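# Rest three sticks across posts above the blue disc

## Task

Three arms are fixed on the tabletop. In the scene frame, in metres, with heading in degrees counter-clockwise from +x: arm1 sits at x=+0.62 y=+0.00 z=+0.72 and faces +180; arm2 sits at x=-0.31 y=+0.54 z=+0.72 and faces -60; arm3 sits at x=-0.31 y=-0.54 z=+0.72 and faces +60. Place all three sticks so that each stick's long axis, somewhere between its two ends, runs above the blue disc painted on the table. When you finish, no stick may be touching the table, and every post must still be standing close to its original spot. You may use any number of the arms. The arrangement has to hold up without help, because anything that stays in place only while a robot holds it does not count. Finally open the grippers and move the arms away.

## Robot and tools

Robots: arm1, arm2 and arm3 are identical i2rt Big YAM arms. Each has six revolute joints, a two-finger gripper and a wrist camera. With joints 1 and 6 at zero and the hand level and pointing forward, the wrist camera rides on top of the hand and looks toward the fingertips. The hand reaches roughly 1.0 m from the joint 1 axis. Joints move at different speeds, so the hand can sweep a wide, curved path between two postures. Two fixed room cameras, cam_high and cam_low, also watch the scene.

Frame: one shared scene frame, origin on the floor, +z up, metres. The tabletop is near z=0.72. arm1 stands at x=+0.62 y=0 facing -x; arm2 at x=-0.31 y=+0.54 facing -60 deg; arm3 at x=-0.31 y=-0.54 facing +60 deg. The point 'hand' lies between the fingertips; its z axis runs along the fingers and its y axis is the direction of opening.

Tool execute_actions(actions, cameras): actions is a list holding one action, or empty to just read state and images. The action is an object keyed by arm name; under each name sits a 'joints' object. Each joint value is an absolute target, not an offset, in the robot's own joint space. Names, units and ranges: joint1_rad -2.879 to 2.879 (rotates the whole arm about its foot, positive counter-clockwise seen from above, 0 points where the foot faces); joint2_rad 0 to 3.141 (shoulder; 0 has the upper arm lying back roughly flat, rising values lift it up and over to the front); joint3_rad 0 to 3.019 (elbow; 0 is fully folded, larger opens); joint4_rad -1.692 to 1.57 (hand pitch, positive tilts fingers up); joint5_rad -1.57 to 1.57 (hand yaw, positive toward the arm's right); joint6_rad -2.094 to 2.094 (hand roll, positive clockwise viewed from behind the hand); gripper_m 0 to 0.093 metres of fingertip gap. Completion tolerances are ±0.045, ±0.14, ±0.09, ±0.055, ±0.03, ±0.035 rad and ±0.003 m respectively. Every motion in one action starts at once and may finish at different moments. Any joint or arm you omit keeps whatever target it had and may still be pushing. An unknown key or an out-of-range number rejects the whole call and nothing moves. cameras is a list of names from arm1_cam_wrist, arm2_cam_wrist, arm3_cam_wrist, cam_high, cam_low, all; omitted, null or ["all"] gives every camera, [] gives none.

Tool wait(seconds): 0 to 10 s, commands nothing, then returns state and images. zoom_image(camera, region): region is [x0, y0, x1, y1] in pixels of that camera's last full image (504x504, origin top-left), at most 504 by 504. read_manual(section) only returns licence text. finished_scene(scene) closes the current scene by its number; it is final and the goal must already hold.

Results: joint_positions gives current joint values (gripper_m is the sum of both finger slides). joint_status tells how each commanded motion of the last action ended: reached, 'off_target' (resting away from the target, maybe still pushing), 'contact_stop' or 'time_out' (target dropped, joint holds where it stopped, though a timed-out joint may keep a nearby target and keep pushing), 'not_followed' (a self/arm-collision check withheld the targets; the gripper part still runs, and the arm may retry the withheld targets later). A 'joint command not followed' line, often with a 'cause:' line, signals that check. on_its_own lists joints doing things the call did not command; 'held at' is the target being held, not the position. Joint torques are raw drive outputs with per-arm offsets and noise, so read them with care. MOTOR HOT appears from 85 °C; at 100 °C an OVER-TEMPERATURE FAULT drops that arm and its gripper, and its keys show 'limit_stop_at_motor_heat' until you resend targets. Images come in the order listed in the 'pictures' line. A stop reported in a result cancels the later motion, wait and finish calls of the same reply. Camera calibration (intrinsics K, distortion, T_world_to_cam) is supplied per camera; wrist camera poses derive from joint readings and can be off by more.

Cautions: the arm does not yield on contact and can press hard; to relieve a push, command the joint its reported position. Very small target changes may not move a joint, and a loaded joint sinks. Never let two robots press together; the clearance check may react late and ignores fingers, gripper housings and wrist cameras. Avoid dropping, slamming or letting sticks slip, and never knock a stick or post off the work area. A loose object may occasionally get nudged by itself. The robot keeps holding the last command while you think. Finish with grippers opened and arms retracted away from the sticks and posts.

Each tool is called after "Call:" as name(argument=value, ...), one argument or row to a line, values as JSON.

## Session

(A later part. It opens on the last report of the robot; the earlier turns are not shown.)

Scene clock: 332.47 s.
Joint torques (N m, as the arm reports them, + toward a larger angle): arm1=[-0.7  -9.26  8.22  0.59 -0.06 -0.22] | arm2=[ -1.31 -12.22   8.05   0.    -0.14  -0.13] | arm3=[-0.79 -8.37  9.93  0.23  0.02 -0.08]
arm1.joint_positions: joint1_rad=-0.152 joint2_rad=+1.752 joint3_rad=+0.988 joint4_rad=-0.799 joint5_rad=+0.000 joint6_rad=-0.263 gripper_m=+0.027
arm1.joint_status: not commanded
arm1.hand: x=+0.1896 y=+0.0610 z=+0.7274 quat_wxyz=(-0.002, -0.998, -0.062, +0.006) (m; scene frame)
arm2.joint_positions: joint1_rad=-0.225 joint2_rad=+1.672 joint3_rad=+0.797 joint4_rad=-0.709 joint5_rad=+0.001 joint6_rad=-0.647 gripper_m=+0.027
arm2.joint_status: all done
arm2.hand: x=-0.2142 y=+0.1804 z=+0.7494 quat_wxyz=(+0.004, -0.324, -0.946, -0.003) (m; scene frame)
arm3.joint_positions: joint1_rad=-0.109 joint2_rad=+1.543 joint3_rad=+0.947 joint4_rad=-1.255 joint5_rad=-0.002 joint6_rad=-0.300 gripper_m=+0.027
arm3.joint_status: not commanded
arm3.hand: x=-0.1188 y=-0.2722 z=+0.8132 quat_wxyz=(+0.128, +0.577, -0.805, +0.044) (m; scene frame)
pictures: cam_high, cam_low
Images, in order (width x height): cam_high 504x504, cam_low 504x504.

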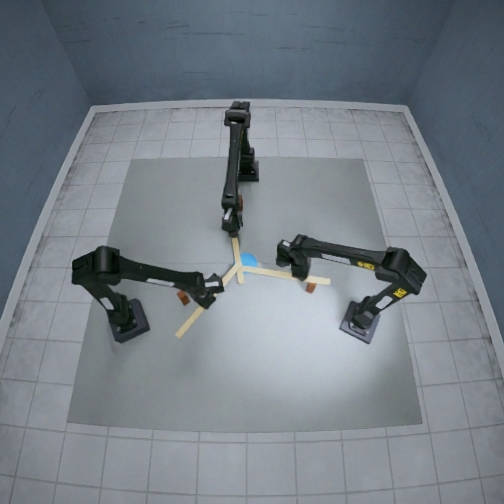

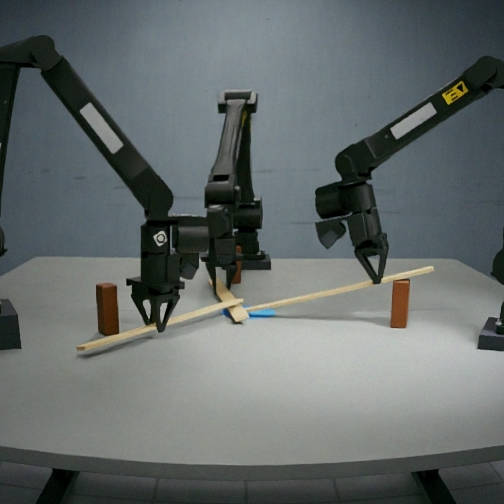

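Call:
execute_actions(
  actions=[
    {"arm2":{"joints":{"joint2_rad":1.725,"joint4_rad":-0.66}}},
  ],
  cameras=[],
)

Call:
execute_actions(
  actions=[
    {"arm2":{"joints":{"gripper_m":0.085}}},
  ],
  cameras=[],
)

Call:
execute_actions(
  actions=[
    {"arm2":{"joints":{"joint2_rad":1.6,"joint4_rad":-0.78}}},
  ],
  cameras=[],
)

Call:
execute_actions(
  actions=[
    {"arm2":{"joints":{"joint1_rad":-0.355,"joint6_rad":-0.78,"joint2_rad":1.5,"joint3_rad":0.65,"joint4_rad":-0.75}}},
  ],
  cameras=["cam_high","cam_low","arm2_cam_wrist"],
)

Scene clock: 344.23 s.
Joint torques (N m, as the arm reports them, + toward a larger angle): arm1=[-0.66 -9.22  8.21  0.59 -0.06 -0.22] | arm2=[-1.3  -9.67  7.62  0.98 -0.13 -0.1 ] | arm3=[-0.32 -8.31  9.69  0.22  0.03 -0.1 ]
arm1.joint_positions: joint1_rad=-0.152 joint2_rad=+1.752 joint3_rad=+0.988 joint4_rad=-0.799 joint5_rad=+0.000 joint6_rad=-0.264 gripper_m=+0.027
arm1.joint_status: not commanded
arm1.hand: x=+0.1896 y=+0.0610 z=+0.7274 quat_wxyz=(-0.001, -0.998, -0.062, +0.006) (m; scene frame)
arm2.joint_positions: joint1_rad=-0.225 joint2_rad=+1.704 joint3_rad=+0.798 joint4_rad=-0.675 joint5_rad=+0.001 joint6_rad=-0.649 gripper_m=+0.027
arm2.joint_status: all done
arm2.hand: x=-0.2133 y=+0.1771 z=+0.7382 quat_wxyz=(+0.003, -0.323, -0.946, -0.002) (m; scene frame)
arm3.joint_positions: joint1_rad=-0.109 joint2_rad=+1.543 joint3_rad=+0.947 joint4_rad=-1.255 joint5_rad=-0.001 joint6_rad=-0.300 gripper_m=+0.027
arm3.joint_status: not commanded
arm3.hand: x=-0.1186 y=-0.2723 z=+0.8132 quat_wxyz=(+0.128, +0.577, -0.805, +0.044) (m; scene frame)
pictures: none
No camera images: the call's "cameras" was empty. Leave "cameras" out to get every camera's image.

Scene clock: 344.93 s.
Joint torques (N m, as the arm reports them, + toward a larger angle): arm1=[-0.61 -9.32  8.24  0.6  -0.07 -0.21] | arm2=[-1.33 -9.94  7.6   0.89 -0.14 -0.11] | arm3=[-0.19 -9.22  9.86  0.3  -0.03 -0.1 ]
arm1.joint_positions: joint1_rad=-0.152 joint2_rad=+1.752 joint3_rad=+0.988 joint4_rad=-0.799 joint5_rad=+0.000 joint6_rad=-0.264 gripper_m=+0.027
arm1.joint_status: not commanded
arm1.hand: x=+0.1896 y=+0.0610 z=+0.7274 quat_wxyz=(-0.001, -0.998, -0.062, +0.006) (m; scene frame)
arm2.joint_positions: joint1_rad=-0.225 joint2_rad=+1.707 joint3_rad=+0.798 joint4_rad=-0.672 joint5_rad=+0.001 joint6_rad=-0.649 gripper_m=+0.085
arm2.joint_status: all done
arm2.hand: x=-0.2133 y=+0.1771 z=+0.7372 quat_wxyz=(+0.004, -0.323, -0.946, -0.002) (m; scene frame)
arm3.joint_positions: joint1_rad=-0.109 joint2_rad=+1.543 joint3_rad=+0.947 joint4_rad=-1.255 joint5_rad=-0.001 joint6_rad=-0.300 gripper_m=+0.027
arm3.joint_status: not commanded
arm3.hand: x=-0.1186 y=-0.2723 z=+0.8132 quat_wxyz=(+0.128, +0.577, -0.805, +0.044) (m; scene frame)
pictures: none
No camera images: the call's "cameras" was empty. Leave "cameras" out to get every camera's image.

Scene clock: 345.87 s.
Joint torques (N m, as the arm reports them, + toward a larger angle): arm1=[-0.76 -9.2   8.21  0.6  -0.06 -0.21] | arm2=[ -1.29 -10.69   8.37   0.03  -0.14  -0.1 ] | arm3=[-0.18 -9.36 10.03  0.37  0.05 -0.15]
arm1.joint_positions: joint1_rad=-0.152 joint2_rad=+1.752 joint3_rad=+0.988 joint4_rad=-0.799 joint5_rad=+0.000 joint6_rad=-0.264 gripper_m=+0.027
arm1.joint_status: not commanded
arm1.hand: x=+0.1896 y=+0.0610 z=+0.7274 quat_wxyz=(-0.001, -0.998, -0.062, +0.006) (m; scene frame)
arm2.joint_positions: joint1_rad=-0.225 joint2_rad=+1.600 joint3_rad=+0.798 joint4_rad=-0.769 joint5_rad=+0.001 joint6_rad=-0.649 gripper_m=+0.085
arm2.joint_status: all done
arm2.hand: x=-0.2150 y=+0.1834 z=+0.7746 quat_wxyz=(+0.001, -0.323, -0.946, +0.002) (m; scene frame)
arm3.joint_positions: joint1_rad=-0.109 joint2_rad=+1.543 joint3_rad=+0.947 joint4_rad=-1.255 joint5_rad=-0.001 joint6_rad=-0.300 gripper_m=+0.027
arm3.joint_status: not commanded
arm3.hand: x=-0.1186 y=-0.2723 z=+0.8132 quat_wxyz=(+0.128, +0.577, -0.805, +0.044) (m; scene frame)
pictures: none
No camera images: the call's "cameras" was empty. Leave "cameras" out to get every camera's image.

Scene clock: 346.90 s.
Joint torques (N m, as the arm reports them, + toward a larger angle): arm1=[-0.52 -9.2   8.22  0.59 -0.06 -0.21] | arm2=[-1.71 -8.85  6.4   0.58 -0.15 -0.15] | arm3=[-0.22 -8.54 10.01  0.22 -0.06 -0.11]
arm1.joint_positions: joint1_rad=-0.152 joint2_rad=+1.752 joint3_rad=+0.988 joint4_rad=-0.799 joint5_rad=+0.000 joint6_rad=-0.264 gripper_m=+0.027
arm1.joint_status: not commanded
arm1.hand: x=+0.1896 y=+0.0610 z=+0.7274 quat_wxyz=(-0.001, -0.998, -0.062, +0.006) (m; scene frame)
arm2.joint_positions: joint1_rad=-0.355 joint2_rad=+1.504 joint3_rad=+0.646 joint4_rad=-0.756 joint5_rad=+0.001 joint6_rad=-0.772 gripper_m=+0.085
arm2.joint_status: all done
arm2.hand: x=-0.2701 y=+0.2358 z=+0.7663 quat_wxyz=(+0.010, -0.326, -0.945, -0.017) (m; scene frame)
arm3.joint_positions: joint1_rad=-0.109 joint2_rad=+1.543 joint3_rad=+0.947 joint4_rad=-1.255 joint5_rad=-0.001 joint6_rad=-0.300 gripper_m=+0.027
arm3.joint_status: not commanded
arm3.hand: x=-0.1186 y=-0.2723 z=+0.8132 quat_wxyz=(+0.128, +0.577, -0.805, +0.044) (m; scene frame)
pictures: arm2_cam_wrist, cam_high, cam_low
camera_calibration (this result's frames):
arm2_cam_wrist: T_world_to_cam=[[-0.621376, -0.783261, -0.0198518, 0.0300829], [-0.632035, 0.486109, 0.603514, -0.740006], [-0.463059, 0.387556, -0.797105, 0.518034], [0, 0, 0, 1]] pos_world=[-0.209137, 0.182519, 0.86013]
Images, in order (width x height): arm2_cam_wrist 504x504, cam_high 504x504, cam_low 504x504.

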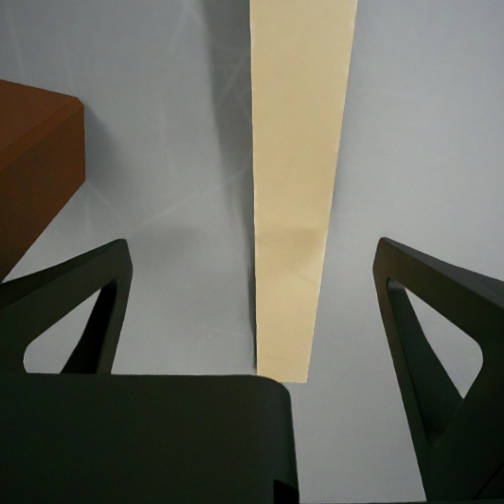

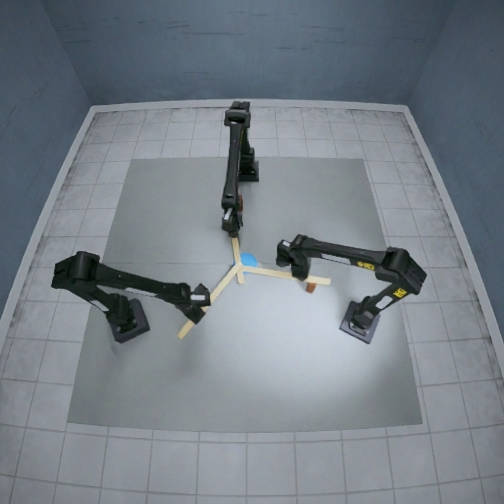

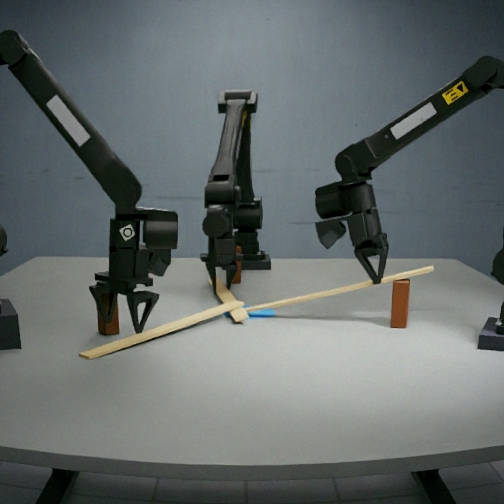

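Call:
execute_actions(
  actions=[
    {"arm2":{"joints":{"gripper_m":0.072,"joint1_rad":-0.385,"joint2_rad":1.585,"joint4_rad":-0.68}}},
  ],
  cameras=["arm2_cam_wrist","cam_low"],
)

Scene clock: 354.80 s.
Joint torques (N m, as the arm reports them, + toward a larger angle): arm1=[-0.6  -9.27  8.21  0.59 -0.06 -0.21] | arm2=[-2.53 -8.49  5.81  0.82 -0.14 -0.12] | arm3=[-0.04 -8.59  9.96  0.12  0.05 -0.09]
arm1.joint_positions: joint1_rad=-0.152 joint2_rad=+1.752 joint3_rad=+0.988 joint4_rad=-0.799 joint5_rad=+0.000 joint6_rad=-0.264 gripper_m=+0.027
arm1.joint_status: not commanded
arm1.hand: x=+0.1896 y=+0.0610 z=+0.7274 quat_wxyz=(-0.001, -0.998, -0.062, +0.006) (m; scene frame)
arm2.joint_positions: joint1_rad=-0.373 joint2_rad=+1.580 joint3_rad=+0.646 joint4_rad=-0.692 joint5_rad=+0.001 joint6_rad=-0.773 gripper_m=+0.072
arm2.joint_status: all done
arm2.hand: x=-0.2750 y=+0.2319 z=+0.7439 quat_wxyz=(+0.013, -0.334, -0.942, -0.023) (m; scene frame)
arm3.joint_positions: joint1_rad=-0.109 joint2_rad=+1.543 joint3_rad=+0.947 joint4_rad=-1.255 joint5_rad=-0.001 joint6_rad=-0.300 gripper_m=+0.027
arm3.joint_status: not commanded
arm3.hand: x=-0.1186 y=-0.2723 z=+0.8132 quat_wxyz=(+0.128, +0.577, -0.805, +0.044) (m; scene frame)
pictures: arm2_cam_wrist, cam_low
camera_calibration (this result's frames):
arm2_cam_wrist: T_world_to_cam=[[-0.634193, -0.772644, -0.028643, 0.0240588], [-0.623143, 0.488849, 0.610507, -0.731121], [-0.457703, 0.405028, -0.791493, 0.492651], [0, 0, 0, 1]] pos_world=[-0.214848, 0.176459, 0.836973]
Images, in order (width x height): arm2_cam_wrist 504x504, cam_low 504x504.

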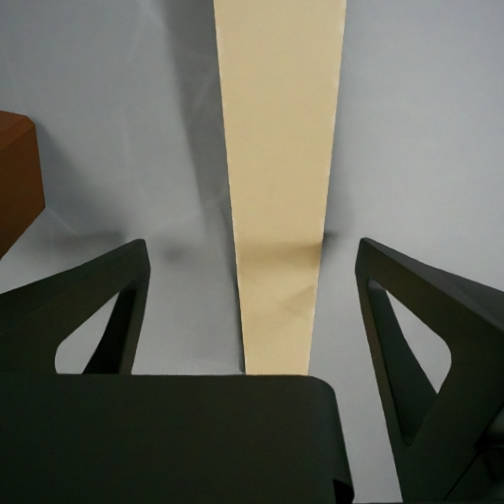

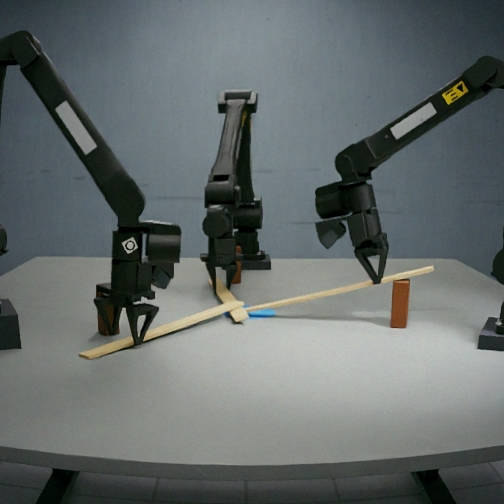

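Call:
execute_actions(
  actions=[
    {"arm2":{"joints":{"joint2_rad":1.625,"joint4_rad":-0.66}}},
  ],
  cameras=[],
)

Call:
execute_actions(
  actions=[
    {"arm2":{"joints":{"gripper_m":0}}},
  ],
  cameras=["cam_low","cam_high"],
)

Scene clock: 360.10 s.
Joint torques (N m, as the arm reports them, + toward a larger angle): arm1=[-0.63 -9.28  8.22  0.6  -0.06 -0.21] | arm2=[-2.49 -8.01  5.62  0.71 -0.15 -0.11] | arm3=[ 0.04 -8.69  9.8   0.54 -0.01 -0.15]
arm1.joint_positions: joint1_rad=-0.152 joint2_rad=+1.752 joint3_rad=+0.988 joint4_rad=-0.799 joint5_rad=+0.000 joint6_rad=-0.264 gripper_m=+0.027
arm1.joint_status: not commanded
arm1.hand: x=+0.1896 y=+0.0610 z=+0.7274 quat_wxyz=(-0.001, -0.998, -0.062, +0.006) (m; scene frame)
arm2.joint_positions: joint1_rad=-0.373 joint2_rad=+1.608 joint3_rad=+0.646 joint4_rad=-0.671 joint5_rad=+0.001 joint6_rad=-0.774 gripper_m=+0.072
arm2.joint_status: all done
arm2.hand: x=-0.2750 y=+0.2316 z=+0.7356 quat_wxyz=(+0.014, -0.334, -0.942, -0.025) (m; scene frame)
arm3.joint_positions: joint1_rad=-0.109 joint2_rad=+1.543 joint3_rad=+0.947 joint4_rad=-1.255 joint5_rad=-0.001 joint6_rad=-0.300 gripper_m=+0.027
arm3.joint_status: not commanded
arm3.hand: x=-0.1186 y=-0.2723 z=+0.8132 quat_wxyz=(+0.128, +0.577, -0.805, +0.044) (m; scene frame)
pictures: none
No camera images: the call's "cameras" was empty. Leave "cameras" out to get every camera's image.

Scene clock: 360.77 s.
Joint torques (N m, as the arm reports them, + toward a larger angle): arm1=[-0.69 -9.11  8.24  0.6  -0.06 -0.21] | arm2=[-2.46 -8.02  5.6   0.63 -0.16 -0.1 ] | arm3=[ 0.5  -9.08 10.    0.47 -0.03 -0.16]
arm1.joint_positions: joint1_rad=-0.152 joint2_rad=+1.752 joint3_rad=+0.988 joint4_rad=-0.799 joint5_rad=+0.000 joint6_rad=-0.264 gripper_m=+0.027
arm1.joint_status: not commanded
arm1.hand: x=+0.1896 y=+0.0610 z=+0.7274 quat_wxyz=(-0.001, -0.998, -0.062, +0.006) (m; scene frame)
arm2.joint_positions: joint1_rad=-0.373 joint2_rad=+1.608 joint3_rad=+0.646 joint4_rad=-0.668 joint5_rad=+0.001 joint6_rad=-0.774 gripper_m=+0.027
arm2.joint_status: gripper_m off_target (ended at +0.027, target +0.000)
arm2.hand: x=-0.2751 y=+0.2310 z=+0.7356 quat_wxyz=(+0.014, -0.334, -0.942, -0.024) (m; scene frame)
arm3.joint_positions: joint1_rad=-0.109 joint2_rad=+1.543 joint3_rad=+0.947 joint4_rad=-1.255 joint5_rad=-0.001 joint6_rad=-0.300 gripper_m=+0.027
arm3.joint_status: not commanded
arm3.hand: x=-0.1186 y=-0.2723 z=+0.8132 quat_wxyz=(+0.128, +0.577, -0.805, +0.044) (m; scene frame)
pictures: cam_high, cam_low
Images, in order (width x height): cam_high 504x504, cam_low 504x504.

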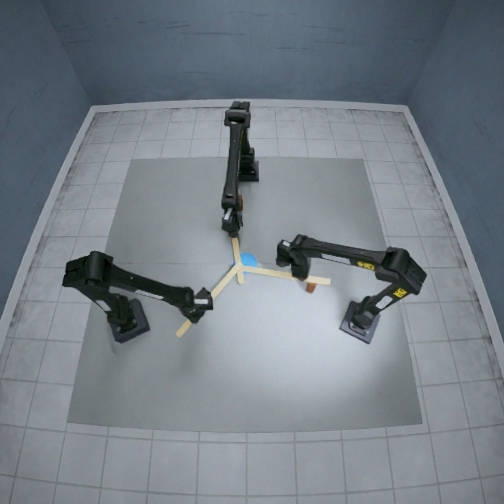

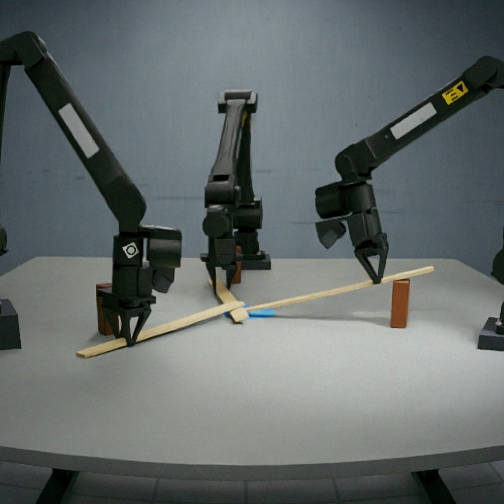

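Call:
execute_actions(
  actions=[
    {"arm2":{"joints":{"joint2_rad":0.95,"joint4_rad":-1.3}}},
  ],
  cameras=[],
)

Call:
execute_actions(
  actions=[
    {"arm1":{"joints":{"joint2_rad":1.4,"joint4_rad":-1.13}}},
  ],
  cameras=["cam_low","cam_high"],
)

Scene clock: 370.83 s.
Joint torques (N m, as the arm reports them, + toward a larger angle): arm1=[-0.68 -9.15  8.22  0.57 -0.07 -0.21] | arm2=[-2.52 -3.91  9.22  0.02 -0.17 -0.1 ] | arm3=[-0.11 -9.22  9.9   0.22  0.1  -0.13]
arm1.joint_positions: joint1_rad=-0.152 joint2_rad=+1.752 joint3_rad=+0.988 joint4_rad=-0.799 joint5_rad=+0.000 joint6_rad=-0.264 gripper_m=+0.027
arm1.joint_status: not commanded
arm1.hand: x=+0.1896 y=+0.0610 z=+0.7274 quat_wxyz=(-0.001, -0.998, -0.062, +0.006) (m; scene frame)
arm2.joint_positions: joint1_rad=-0.373 joint2_rad=+0.955 joint3_rad=+0.646 joint4_rad=-1.290 joint5_rad=+0.001 joint6_rad=-0.774 gripper_m=+0.027
arm2.joint_status: all done
arm2.hand: x=-0.2855 y=+0.3231 z=+0.9048 quat_wxyz=(+0.007, -0.334, -0.943, -0.010) (m; scene frame)
arm3.joint_positions: joint1_rad=-0.109 joint2_rad=+1.543 joint3_rad=+0.947 joint4_rad=-1.255 joint5_rad=-0.001 joint6_rad=-0.300 gripper_m=+0.027
arm3.joint_status: not commanded
arm3.hand: x=-0.1186 y=-0.2723 z=+0.8132 quat_wxyz=(+0.128, +0.577, -0.805, +0.044) (m; scene frame)
pictures: none
No camera images: the call's "cameras" was empty. Leave "cameras" out to get every camera's image.

Scene clock: 372.13 s.
Joint torques (N m, as the arm reports them, + toward a larger angle): arm1=[-0.67 -7.17  9.77 -0.02 -0.07 -0.21] | arm2=[-2.47 -3.92  9.29  0.02 -0.17 -0.1 ] | arm3=[ 0.12 -9.2   9.69  0.17  0.01 -0.18]
arm1.joint_positions: joint1_rad=-0.152 joint2_rad=+1.400 joint3_rad=+0.988 joint4_rad=-1.122 joint5_rad=+0.000 joint6_rad=-0.264 gripper_m=+0.027
arm1.joint_status: all done
arm1.hand: x=+0.2406 y=+0.0546 z=+0.8634 quat_wxyz=(+0.002, -0.998, -0.062, +0.020) (m; scene frame)
arm2.joint_positions: joint1_rad=-0.373 joint2_rad=+0.955 joint3_rad=+0.646 joint4_rad=-1.290 joint5_rad=+0.001 joint6_rad=-0.774 gripper_m=+0.027
arm2.joint_status: not commanded
arm2.hand: x=-0.2855 y=+0.3231 z=+0.9048 quat_wxyz=(+0.007, -0.334, -0.943, -0.010) (m; scene frame)
arm3.joint_positions: joint1_rad=-0.109 joint2_rad=+1.543 joint3_rad=+0.947 joint4_rad=-1.255 joint5_rad=-0.001 joint6_rad=-0.300 gripper_m=+0.027
arm3.joint_status: not commanded
arm3.hand: x=-0.1186 y=-0.2723 z=+0.8132 quat_wxyz=(+0.128, +0.577, -0.805, +0.044) (m; scene frame)
pictures: cam_high, cam_low
Images, in order (width x height): cam_high 504x504, cam_low 504x504.

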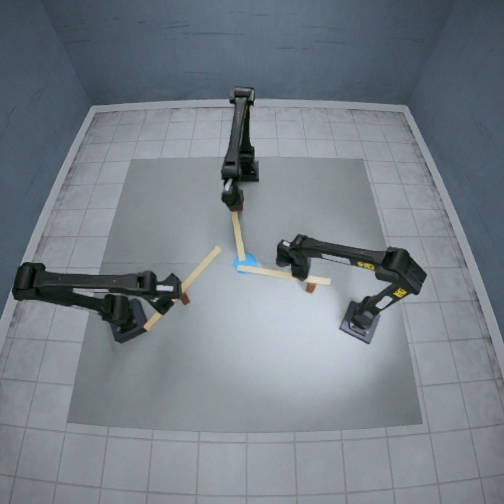

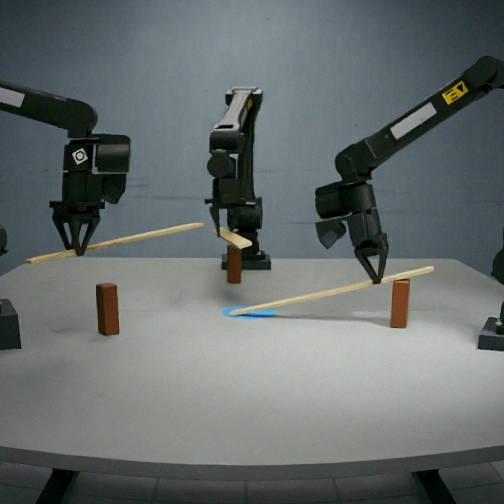

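Call:
execute_actions(
  actions=[
    {"arm1":{"joints":{"joint2_rad":0.87,"joint3_rad":0.81,"joint4_rad":-1.15}},"arm2":{"joints":{"joint2_rad":0.8,"joint3_rad":0.75,"joint4_rad":-1.1}}},
  ],
  cameras=[],
)

Call:
execute_actions(
  actions=[
    {"arm3":{"joints":{"joint2_rad":1.15,"joint4_rad":-1.3}}},
  ],
  cameras=["cam_low","cam_high"],
)

Scene clock: 383.83 s.
Joint torques (N m, as the arm reports them, + toward a larger angle): arm1=[-0.62 -1.43  9.08  0.65 -0.06 -0.2 ] | arm2=[-2.51 -2.29 13.68  1.7  -0.16 -0.07] | arm3=[-0.9  -8.52  9.72  0.42 -0.01 -0.16]
arm1.joint_positions: joint1_rad=-0.152 joint2_rad=+0.866 joint3_rad=+0.802 joint4_rad=-1.147 joint5_rad=+0.000 joint6_rad=-0.264 gripper_m=+0.027
arm1.joint_status: all done
arm1.hand: x=+0.3277 y=+0.0428 z=+0.9549 quat_wxyz=(+0.034, -0.982, -0.060, +0.177) (m; scene frame)
arm2.joint_positions: joint1_rad=-0.373 joint2_rad=+0.794 joint3_rad=+0.708 joint4_rad=-1.116 joint5_rad=+0.001 joint6_rad=-0.775 gripper_m=+0.027
arm2.joint_status: all done
arm2.hand: x=-0.2787 y=+0.2655 z=+0.9737 quat_wxyz=(-0.080, -0.328, -0.927, +0.167) (m; scene frame)
arm3.joint_positions: joint1_rad=-0.109 joint2_rad=+1.543 joint3_rad=+0.947 joint4_rad=-1.255 joint5_rad=-0.001 joint6_rad=-0.300 gripper_m=+0.027
arm3.joint_status: not commanded
arm3.hand: x=-0.1186 y=-0.2723 z=+0.8132 quat_wxyz=(+0.128, +0.577, -0.805, +0.044) (m; scene frame)
pictures: none
No camera images: the call's "cameras" was empty. Leave "cameras" out to get every camera's image.

Scene clock: 385.10 s.
Joint torques (N m, as the arm reports them, + toward a larger angle): arm1=[-0.73 -1.57  9.07  0.66 -0.06 -0.2 ] | arm2=[-2.45 -2.25 13.71  1.68 -0.16 -0.07] | arm3=[-0.52 -4.3  11.66 -0.05  0.02 -0.08]
arm1.joint_positions: joint1_rad=-0.152 joint2_rad=+0.866 joint3_rad=+0.802 joint4_rad=-1.147 joint5_rad=+0.000 joint6_rad=-0.264 gripper_m=+0.027
arm1.joint_status: not commanded
arm1.hand: x=+0.3277 y=+0.0428 z=+0.9549 quat_wxyz=(+0.034, -0.982, -0.060, +0.177) (m; scene frame)
arm2.joint_positions: joint1_rad=-0.373 joint2_rad=+0.794 joint3_rad=+0.708 joint4_rad=-1.116 joint5_rad=+0.001 joint6_rad=-0.775 gripper_m=+0.027
arm2.joint_status: not commanded
arm2.hand: x=-0.2787 y=+0.2655 z=+0.9737 quat_wxyz=(-0.080, -0.328, -0.927, +0.167) (m; scene frame)
arm3.joint_positions: joint1_rad=-0.109 joint2_rad=+1.141 joint3_rad=+0.947 joint4_rad=-1.287 joint5_rad=-0.001 joint6_rad=-0.300 gripper_m=+0.027
arm3.joint_status: all done
arm3.hand: x=-0.1223 y=-0.2766 z=+0.9373 quat_wxyz=(-0.047, +0.583, -0.811, -0.014) (m; scene frame)
pictures: cam_high, cam_low
Images, in order (width x height): cam_high 504x504, cam_low 504x504.

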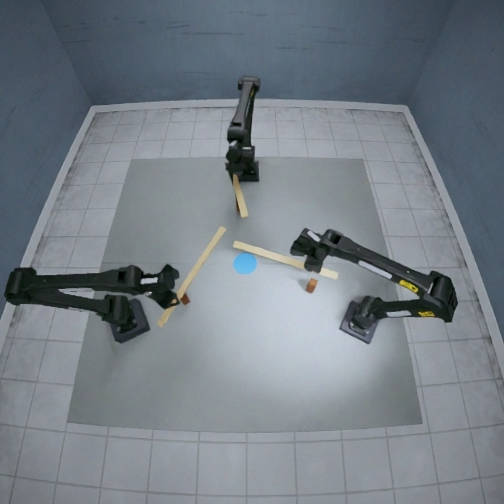

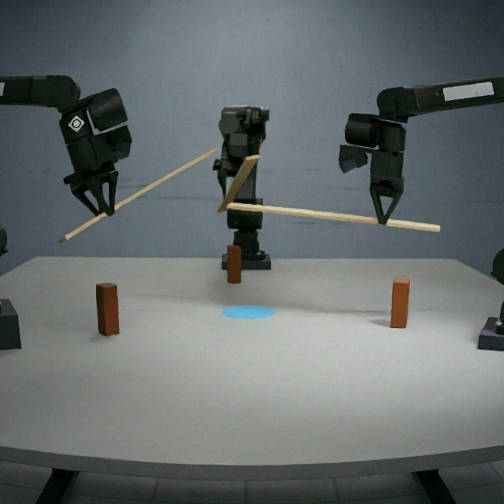

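Call:
execute_actions(
  actions=[
    {"arm3":{"joints":{"joint2_rad":0.72,"joint3_rad":0.655,"joint4_rad":-1.4}}},
  ],
  cameras=[],
)

Call:
execute_actions(
  actions=[
    {"arm1":{"joints":{"joint1_rad":-0.047,"joint6_rad":-0.205}},"arm2":{"joints":{"joint1_rad":-0.015,"joint6_rad":-0.21}},"arm3":{"joints":{"joint1_rad":-0.107,"joint6_rad":-0.25,"joint4_rad":-1.08}}},
  ],
  cameras=["cam_low","cam_high"],
)

Call:
zoom_image(
  camera="cam_high",
  region=[150,170,360,320],
)

Scene clock: 397.83 s.
Joint torques (N m, as the arm reports them, + toward a larger angle): arm1=[-0.81 -1.52  9.11  0.68 -0.07 -0.21] | arm2=[-2.51 -2.18 13.71  1.67 -0.16 -0.07] | arm3=[-0.58 -0.96 10.2   0.08  0.01 -0.12]
arm1.joint_positions: joint1_rad=-0.152 joint2_rad=+0.866 joint3_rad=+0.802 joint4_rad=-1.147 joint5_rad=+0.000 joint6_rad=-0.264 gripper_m=+0.027
arm1.joint_status: not commanded
arm1.hand: x=+0.3277 y=+0.0428 z=+0.9549 quat_wxyz=(+0.034, -0.982, -0.060, +0.177) (m; scene frame)
arm2.joint_positions: joint1_rad=-0.373 joint2_rad=+0.794 joint3_rad=+0.708 joint4_rad=-1.116 joint5_rad=+0.001 joint6_rad=-0.775 gripper_m=+0.027
arm2.joint_status: not commanded
arm2.hand: x=-0.2787 y=+0.2655 z=+0.9737 quat_wxyz=(-0.080, -0.328, -0.927, +0.167) (m; scene frame)
arm3.joint_positions: joint1_rad=-0.109 joint2_rad=+0.718 joint3_rad=+0.652 joint4_rad=-1.391 joint5_rad=-0.001 joint6_rad=-0.300 gripper_m=+0.027
arm3.joint_status: all done
arm3.hand: x=-0.1996 y=-0.3836 z=+0.9131 quat_wxyz=(-0.058, +0.582, -0.811, -0.018) (m; scene frame)
pictures: none
No camera images: the call's "cameras" was empty. Leave "cameras" out to get every camera's image.

Scene clock: 399.40 s.
Joint torques (N m, as the arm reports them, + toward a larger angle): arm1=[-0.96 -1.58  9.11  0.66 -0.06  0.03] | arm2=[-0.98 -2.26 13.7   1.72 -0.11  0.07] | arm3=[-0.43 -1.85 10.72  1.71  0.03  0.15]
arm1.joint_positions: joint1_rad=-0.046 joint2_rad=+0.866 joint3_rad=+0.802 joint4_rad=-1.147 joint5_rad=+0.000 joint6_rad=-0.221 gripper_m=+0.027
arm1.joint_status: all done
arm1.hand: x=+0.3249 y=+0.0116 z=+0.9551 quat_wxyz=(+0.021, -0.979, -0.091, +0.180) (m; scene frame)
arm2.joint_positions: joint1_rad=-0.024 joint2_rad=+0.794 joint3_rad=+0.708 joint4_rad=-1.116 joint5_rad=+0.001 joint6_rad=-0.218 gripper_m=+0.027
arm2.joint_status: all done
arm2.hand: x=-0.1875 y=+0.2925 z=+0.9735 quat_wxyz=(-0.144, -0.422, -0.888, +0.115) (m; scene frame)
arm3.joint_positions: joint1_rad=-0.109 joint2_rad=+0.718 joint3_rad=+0.651 joint4_rad=-1.106 joint5_rad=-0.001 joint6_rad=-0.262 gripper_m=+0.027
arm3.joint_status: all done
arm3.hand: x=-0.1603 y=-0.3292 z=+0.9308 quat_wxyz=(-0.190, +0.556, -0.806, -0.066) (m; scene frame)
pictures: cam_high, cam_low
Images, in order (width x height): cam_high 504x504, cam_low 504x504.

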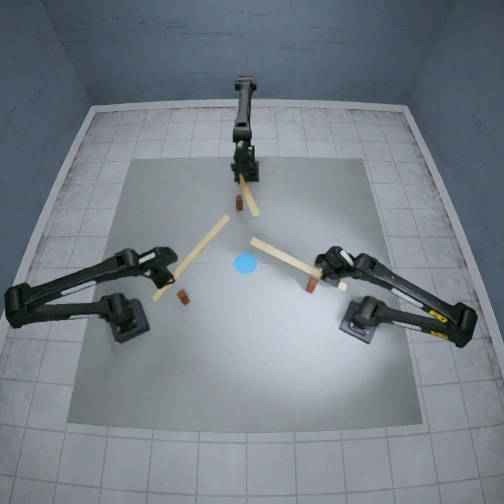

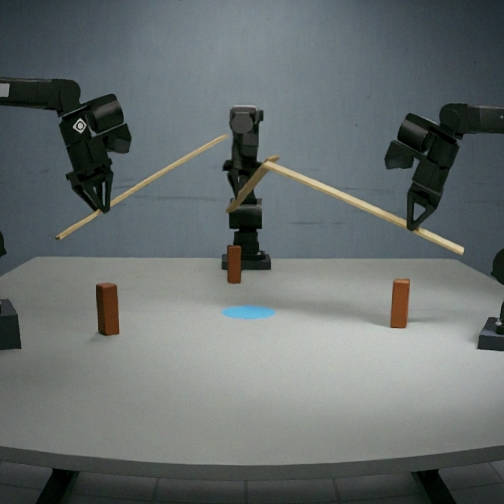

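Region (150, 170, 360, 320) of cam_high's 504x504 image, scaled by 2.400, with more detail than that image has; it fills the top 360 rows of this view, and the rest is white.

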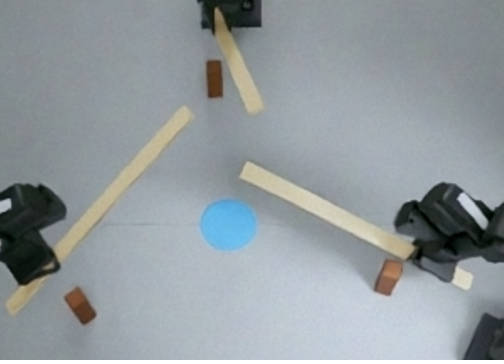

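Call:
execute_actions(
  actions=[
    {"arm1":{"joints":{"joint2_rad":0.98,"joint4_rad":-0.98}},"arm2":{"joints":{"joint2_rad":0.94,"joint4_rad":-0.89}},"arm3":{"joints":{"joint2_rad":0.79,"joint4_rad":-1.01}}},
  ],
  cameras=["cam_low","cam_high"],
)

Call:
zoom_image(
  camera="cam_high",
  region=[150,170,360,320],
)

Scene clock: 409.50 s.
Joint torques (N m, as the arm reports them, + toward a larger angle): arm1=[-0.8  -4.12  9.03  1.5  -0.06  0.03] | arm2=[-0.94 -5.05 13.53  2.06 -0.11  0.06] | arm3=[-0.01 -2.36 10.88  1.77  0.06  0.11]
arm1.joint_positions: joint1_rad=-0.046 joint2_rad=+0.993 joint3_rad=+0.802 joint4_rad=-0.999 joint5_rad=+0.000 joint6_rad=-0.221 gripper_m=+0.027
arm1.joint_status: all done
arm1.hand: x=+0.2824 y=+0.0129 z=+0.9306 quat_wxyz=(+0.022, -0.977, -0.091, +0.190) (m; scene frame)
arm2.joint_positions: joint1_rad=-0.024 joint2_rad=+0.949 joint3_rad=+0.708 joint4_rad=-0.911 joint5_rad=+0.001 joint6_rad=-0.218 gripper_m=+0.027
arm2.joint_status: all done
arm2.hand: x=-0.1635 y=+0.2446 z=+0.9499 quat_wxyz=(-0.164, -0.420, -0.883, +0.130) (m; scene frame)
arm3.joint_positions: joint1_rad=-0.109 joint2_rad=+0.793 joint3_rad=+0.651 joint4_rad=-1.036 joint5_rad=-0.001 joint6_rad=-0.262 gripper_m=+0.027
arm3.joint_status: all done
arm3.hand: x=-0.1490 y=-0.3136 z=+0.9192 quat_wxyz=(-0.188, +0.556, -0.807, -0.066) (m; scene frame)
pictures: cam_high, cam_low
Images, in order (width x height): cam_high 504x504, cam_low 504x504.

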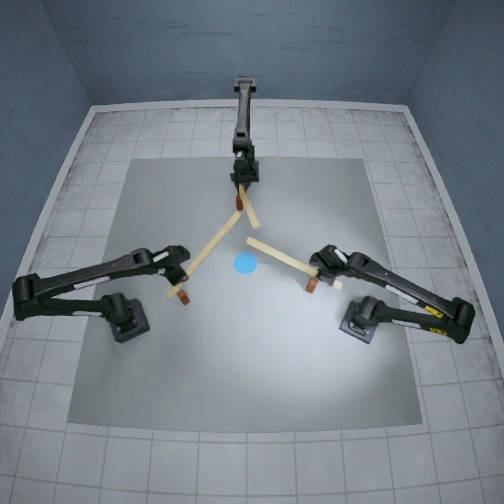

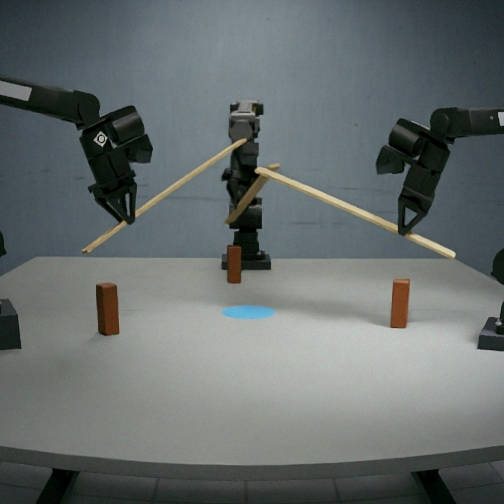

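Region (150, 170, 360, 320) of cam_high's 504x504 image, scaled by 2.400, with more detail than that image has; it fills the top 360 rows of this view, and the rest is white.

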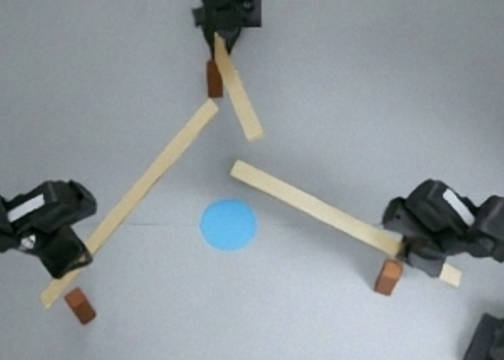

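Call:
execute_actions(
  actions=[],
  cameras=["arm1_cam_wrist","arm2_cam_wrist","arm3_cam_wrist","cam_low"],
)

Call:
zoom_image(
  camera="cam_low",
  region=[70,120,330,290],
)

Scene clock: 414.37 s.
Joint torques (N m, as the arm reports them, + toward a larger angle): arm1=[-0.97 -4.08  9.    1.5  -0.06  0.03] | arm2=[-0.94 -5.23 13.53  1.96 -0.12  0.06] | arm3=[ 0.09 -1.61 10.64  1.92  0.02  0.11]
arm1.joint_positions: joint1_rad=-0.046 joint2_rad=+0.993 joint3_rad=+0.802 joint4_rad=-0.999 joint5_rad=+0.000 joint6_rad=-0.221 gripper_m=+0.027
arm1.joint_status: all done
arm1.hand: x=+0.2824 y=+0.0129 z=+0.9306 quat_wxyz=(+0.022, -0.977, -0.091, +0.190) (m; scene frame)
arm2.joint_positions: joint1_rad=-0.024 joint2_rad=+0.949 joint3_rad=+0.708 joint4_rad=-0.911 joint5_rad=+0.001 joint6_rad=-0.218 gripper_m=+0.027
arm2.joint_status: all done
arm2.hand: x=-0.1635 y=+0.2446 z=+0.9499 quat_wxyz=(-0.164, -0.420, -0.883, +0.130) (m; scene frame)
arm3.joint_positions: joint1_rad=-0.109 joint2_rad=+0.793 joint3_rad=+0.651 joint4_rad=-1.036 joint5_rad=-0.001 joint6_rad=-0.262 gripper_m=+0.027
arm3.joint_status: all done
arm3.hand: x=-0.1490 y=-0.3136 z=+0.9192 quat_wxyz=(-0.188, +0.556, -0.807, -0.066) (m; scene frame)
pictures: arm1_cam_wrist, arm2_cam_wrist, arm3_cam_wrist, cam_low
camera_calibration (this result's frames):
arm1_cam_wrist: T_world_to_cam=[[-0.166917, 0.983082, 0.0754292, -0.0327488], [0.958214, 0.143718, 0.247327, -0.503009], [0.232302, 0.11356, -0.965992, 0.954083], [0, 0, 0, 1]] pos_world=[0.254889, -0.00385991, 1.04851]
arm2_cam_wrist: T_world_to_cam=[[-0.788324, -0.60781, 0.0954614, -0.0729391], [-0.582482, 0.787254, 0.202351, -0.472226], [-0.198143, 0.103913, -0.974649, 0.991658], [0, 0, 0, 1]] pos_world=[-0.136072, 0.224382, 1.06904]
arm3_cam_wrist: T_world_to_cam=[[0.926961, -0.358586, 0.11027, -0.0749275], [-0.374954, -0.895223, 0.240801, -0.557668], [0.0123685, -0.264559, -0.96429, 0.928953], [0, 0, 0, 1]] pos_world=[-0.151134, -0.280342, 1.03833]
Images, in order (width x height): arm1_cam_wrist 504x504, arm2_cam_wrist 504x504, arm3_cam_wrist 504x504, cam_low 504x504.

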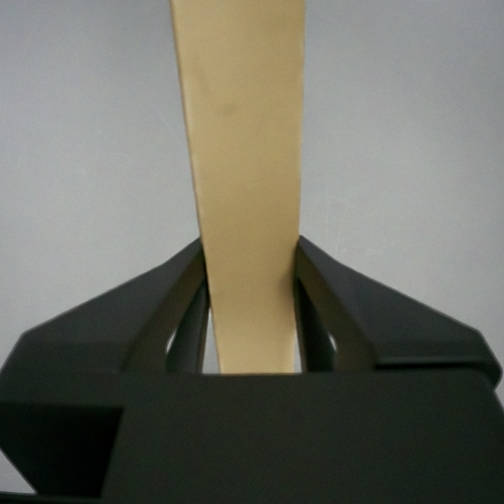

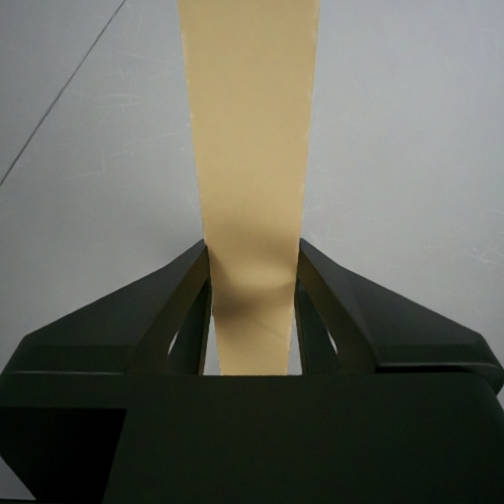

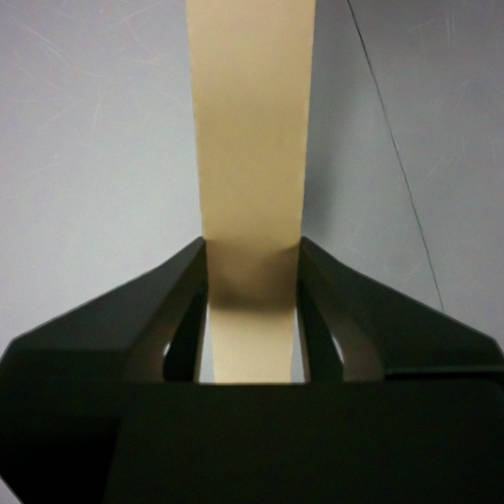

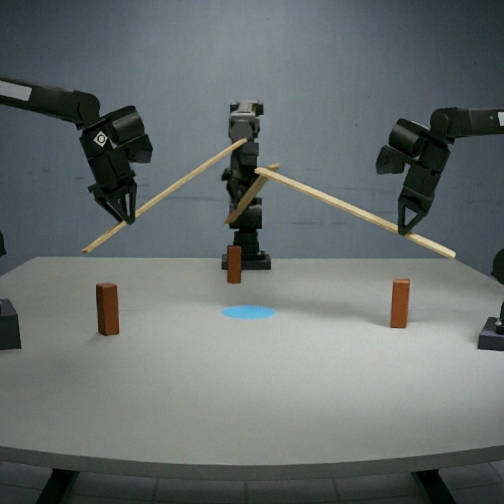

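Region (70, 120, 330, 290) of cam_low's 504x504 image, scaled by 1.938, with more detail than that image has; it fills the top 330 rows of this view, and the rest is white.

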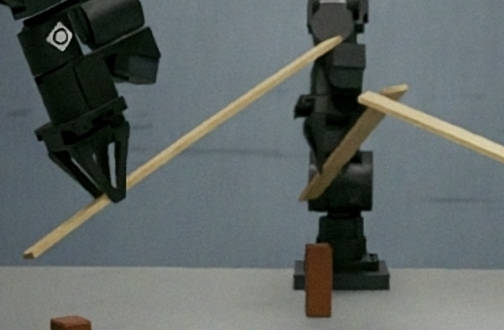

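Call:
execute_actions(
  actions=[
    {"arm1":{"joints":{"joint6_rad":-0.135}},"arm2":{"joints":{"joint4_rad":-1.04}}},
  ],
  cameras=["cam_low","cam_high"],
)

Call:
zoom_image(
  camera="cam_high",
  region=[150,170,360,320],
)

Scene clock: 420.57 s.
Joint torques (N m, as the arm reports them, + toward a larger angle): arm1=[-0.95 -4.04  9.    1.48 -0.06  0.03] | arm2=[-0.99 -5.01 13.34  0.68 -0.12  0.06] | arm3=[-0.18 -1.72 10.66  1.74  0.03  0.08]
arm1.joint_positions: joint1_rad=-0.046 joint2_rad=+0.993 joint3_rad=+0.802 joint4_rad=-0.999 joint5_rad=+0.000 joint6_rad=-0.151 gripper_m=+0.027
arm1.joint_status: all done
arm1.hand: x=+0.2824 y=+0.0129 z=+0.9306 quat_wxyz=(+0.015, -0.980, -0.057, +0.190) (m; scene frame)
arm2.joint_positions: joint1_rad=-0.024 joint2_rad=+0.949 joint3_rad=+0.708 joint4_rad=-1.031 joint5_rad=+0.001 joint6_rad=-0.218 gripper_m=+0.027
arm2.joint_status: all done
arm2.hand: x=-0.1760 y=+0.2695 z=+0.9394 quat_wxyz=(-0.117, -0.425, -0.893, +0.094) (m; scene frame)
arm3.joint_positions: joint1_rad=-0.109 joint2_rad=+0.793 joint3_rad=+0.651 joint4_rad=-1.036 joint5_rad=-0.001 joint6_rad=-0.262 gripper_m=+0.027
arm3.joint_status: not commanded
arm3.hand: x=-0.1490 y=-0.3136 z=+0.9192 quat_wxyz=(-0.188, +0.556, -0.807, -0.066) (m; scene frame)
pictures: cam_high, cam_low
Images, in order (width x height): cam_high 504x504, cam_low 504x504.

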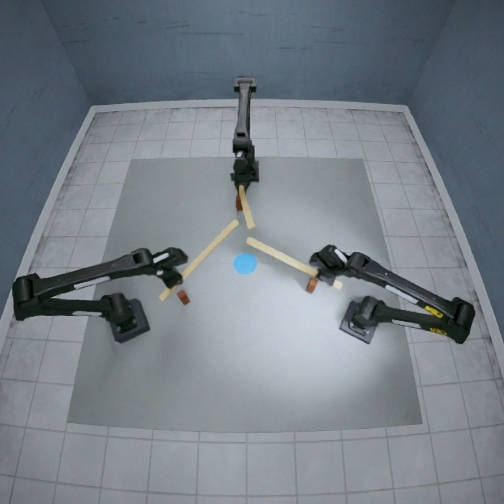

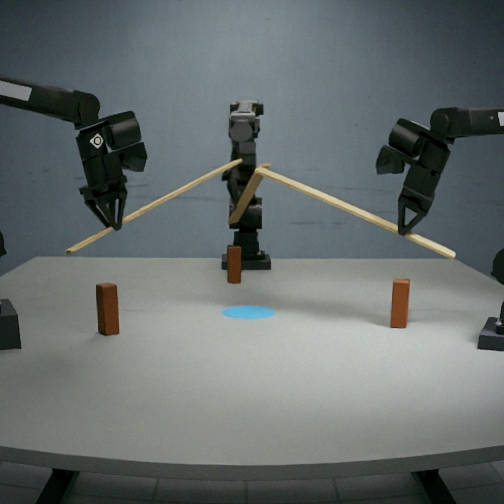

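Region (150, 170, 360, 320) of cam_high's 504x504 image, scaled by 2.400, with more detail than that image has; it fills the top 360 rows of this view, and the rest is white.

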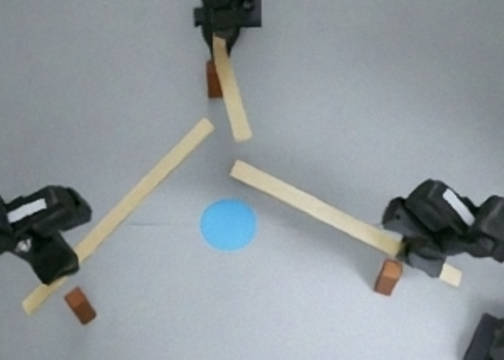

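Call:
execute_actions(
  actions=[
    {"arm1":{"joints":{"joint2_rad":1.09,"joint4_rad":-0.89}},"arm2":{"joints":{"joint2_rad":1.09,"joint3_rad":0.84,"joint4_rad":-0.96}},"arm3":{"joints":{"joint2_rad":0.90,"joint4_rad":-0.91}}},
  ],
  cameras=["cam_low","cam_high"],
)

Call:
zoom_image(
  camera="cam_high",
  region=[150,170,360,320],
)

Call:
zoom_image(
  camera="cam_low",
  region=[170,150,330,260],
)

Scene clock: 429.53 s.
Joint torques (N m, as the arm reports them, + toward a larger angle): arm1=[-0.87 -5.04  8.8   1.42 -0.06  0.03] | arm2=[-0.96 -6.39 13.5   1.43 -0.12  0.05] | arm3=[-0.4  -2.9  10.63  1.76  0.04  0.06]
arm1.joint_positions: joint1_rad=-0.046 joint2_rad=+1.104 joint3_rad=+0.802 joint4_rad=-0.907 joint5_rad=+0.000 joint6_rad=-0.151 gripper_m=+0.027
arm1.joint_status: all done
arm1.hand: x=+0.2570 y=+0.0136 z=+0.9025 quat_wxyz=(+0.014, -0.982, -0.057, +0.181) (m; scene frame)
arm2.joint_positions: joint1_rad=-0.024 joint2_rad=+1.092 joint3_rad=+0.794 joint4_rad=-0.972 joint5_rad=+0.001 joint6_rad=-0.217 gripper_m=+0.027
arm2.joint_status: all done
arm2.hand: x=-0.1553 y=+0.2281 z=+0.9387 quat_wxyz=(-0.118, -0.425, -0.893, +0.094) (m; scene frame)
arm3.joint_positions: joint1_rad=-0.109 joint2_rad=+0.907 joint3_rad=+0.651 joint4_rad=-0.936 joint5_rad=-0.001 joint6_rad=-0.262 gripper_m=+0.027
arm3.joint_status: all done
arm3.hand: x=-0.1339 y=-0.2928 z=+0.8981 quat_wxyz=(-0.182, +0.557, -0.808, -0.063) (m; scene frame)
pictures: cam_high, cam_low
Images, in order (width x height): cam_high 504x504, cam_low 504x504.

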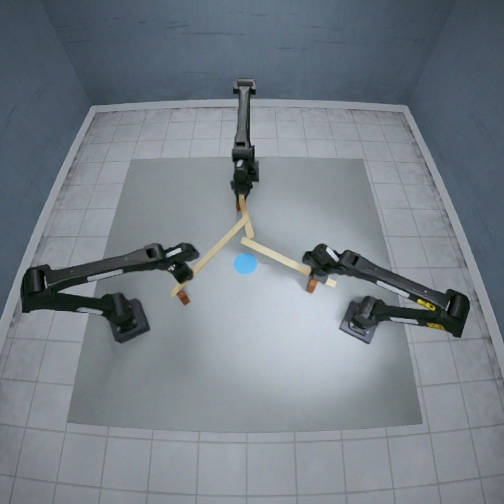

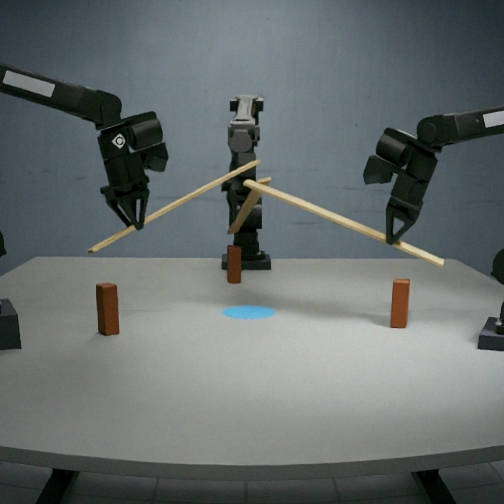

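Region (150, 170, 360, 320) of cam_high's 504x504 image, scaled by 2.400, with more detail than that image has; it fills the top 360 rows of this view, and the rest is white.

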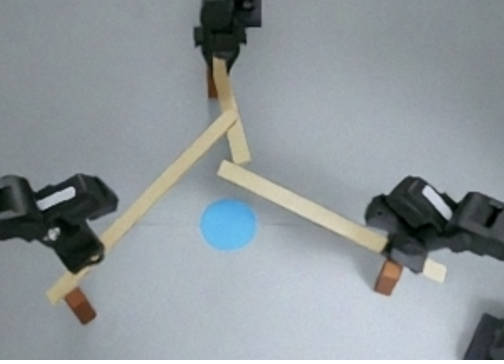

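Region (170, 150, 330, 260) of cam_low's 504x504 image, scaled by 3.150, with more detail than that image has; it fills the top 346 rows of this view, and the rest is white.

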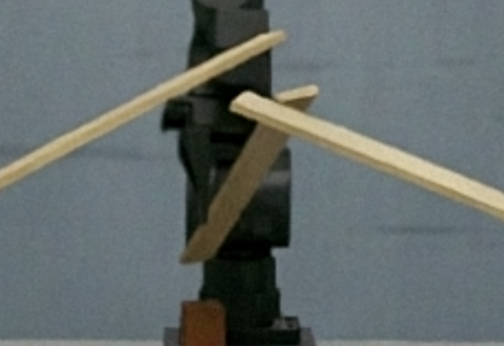

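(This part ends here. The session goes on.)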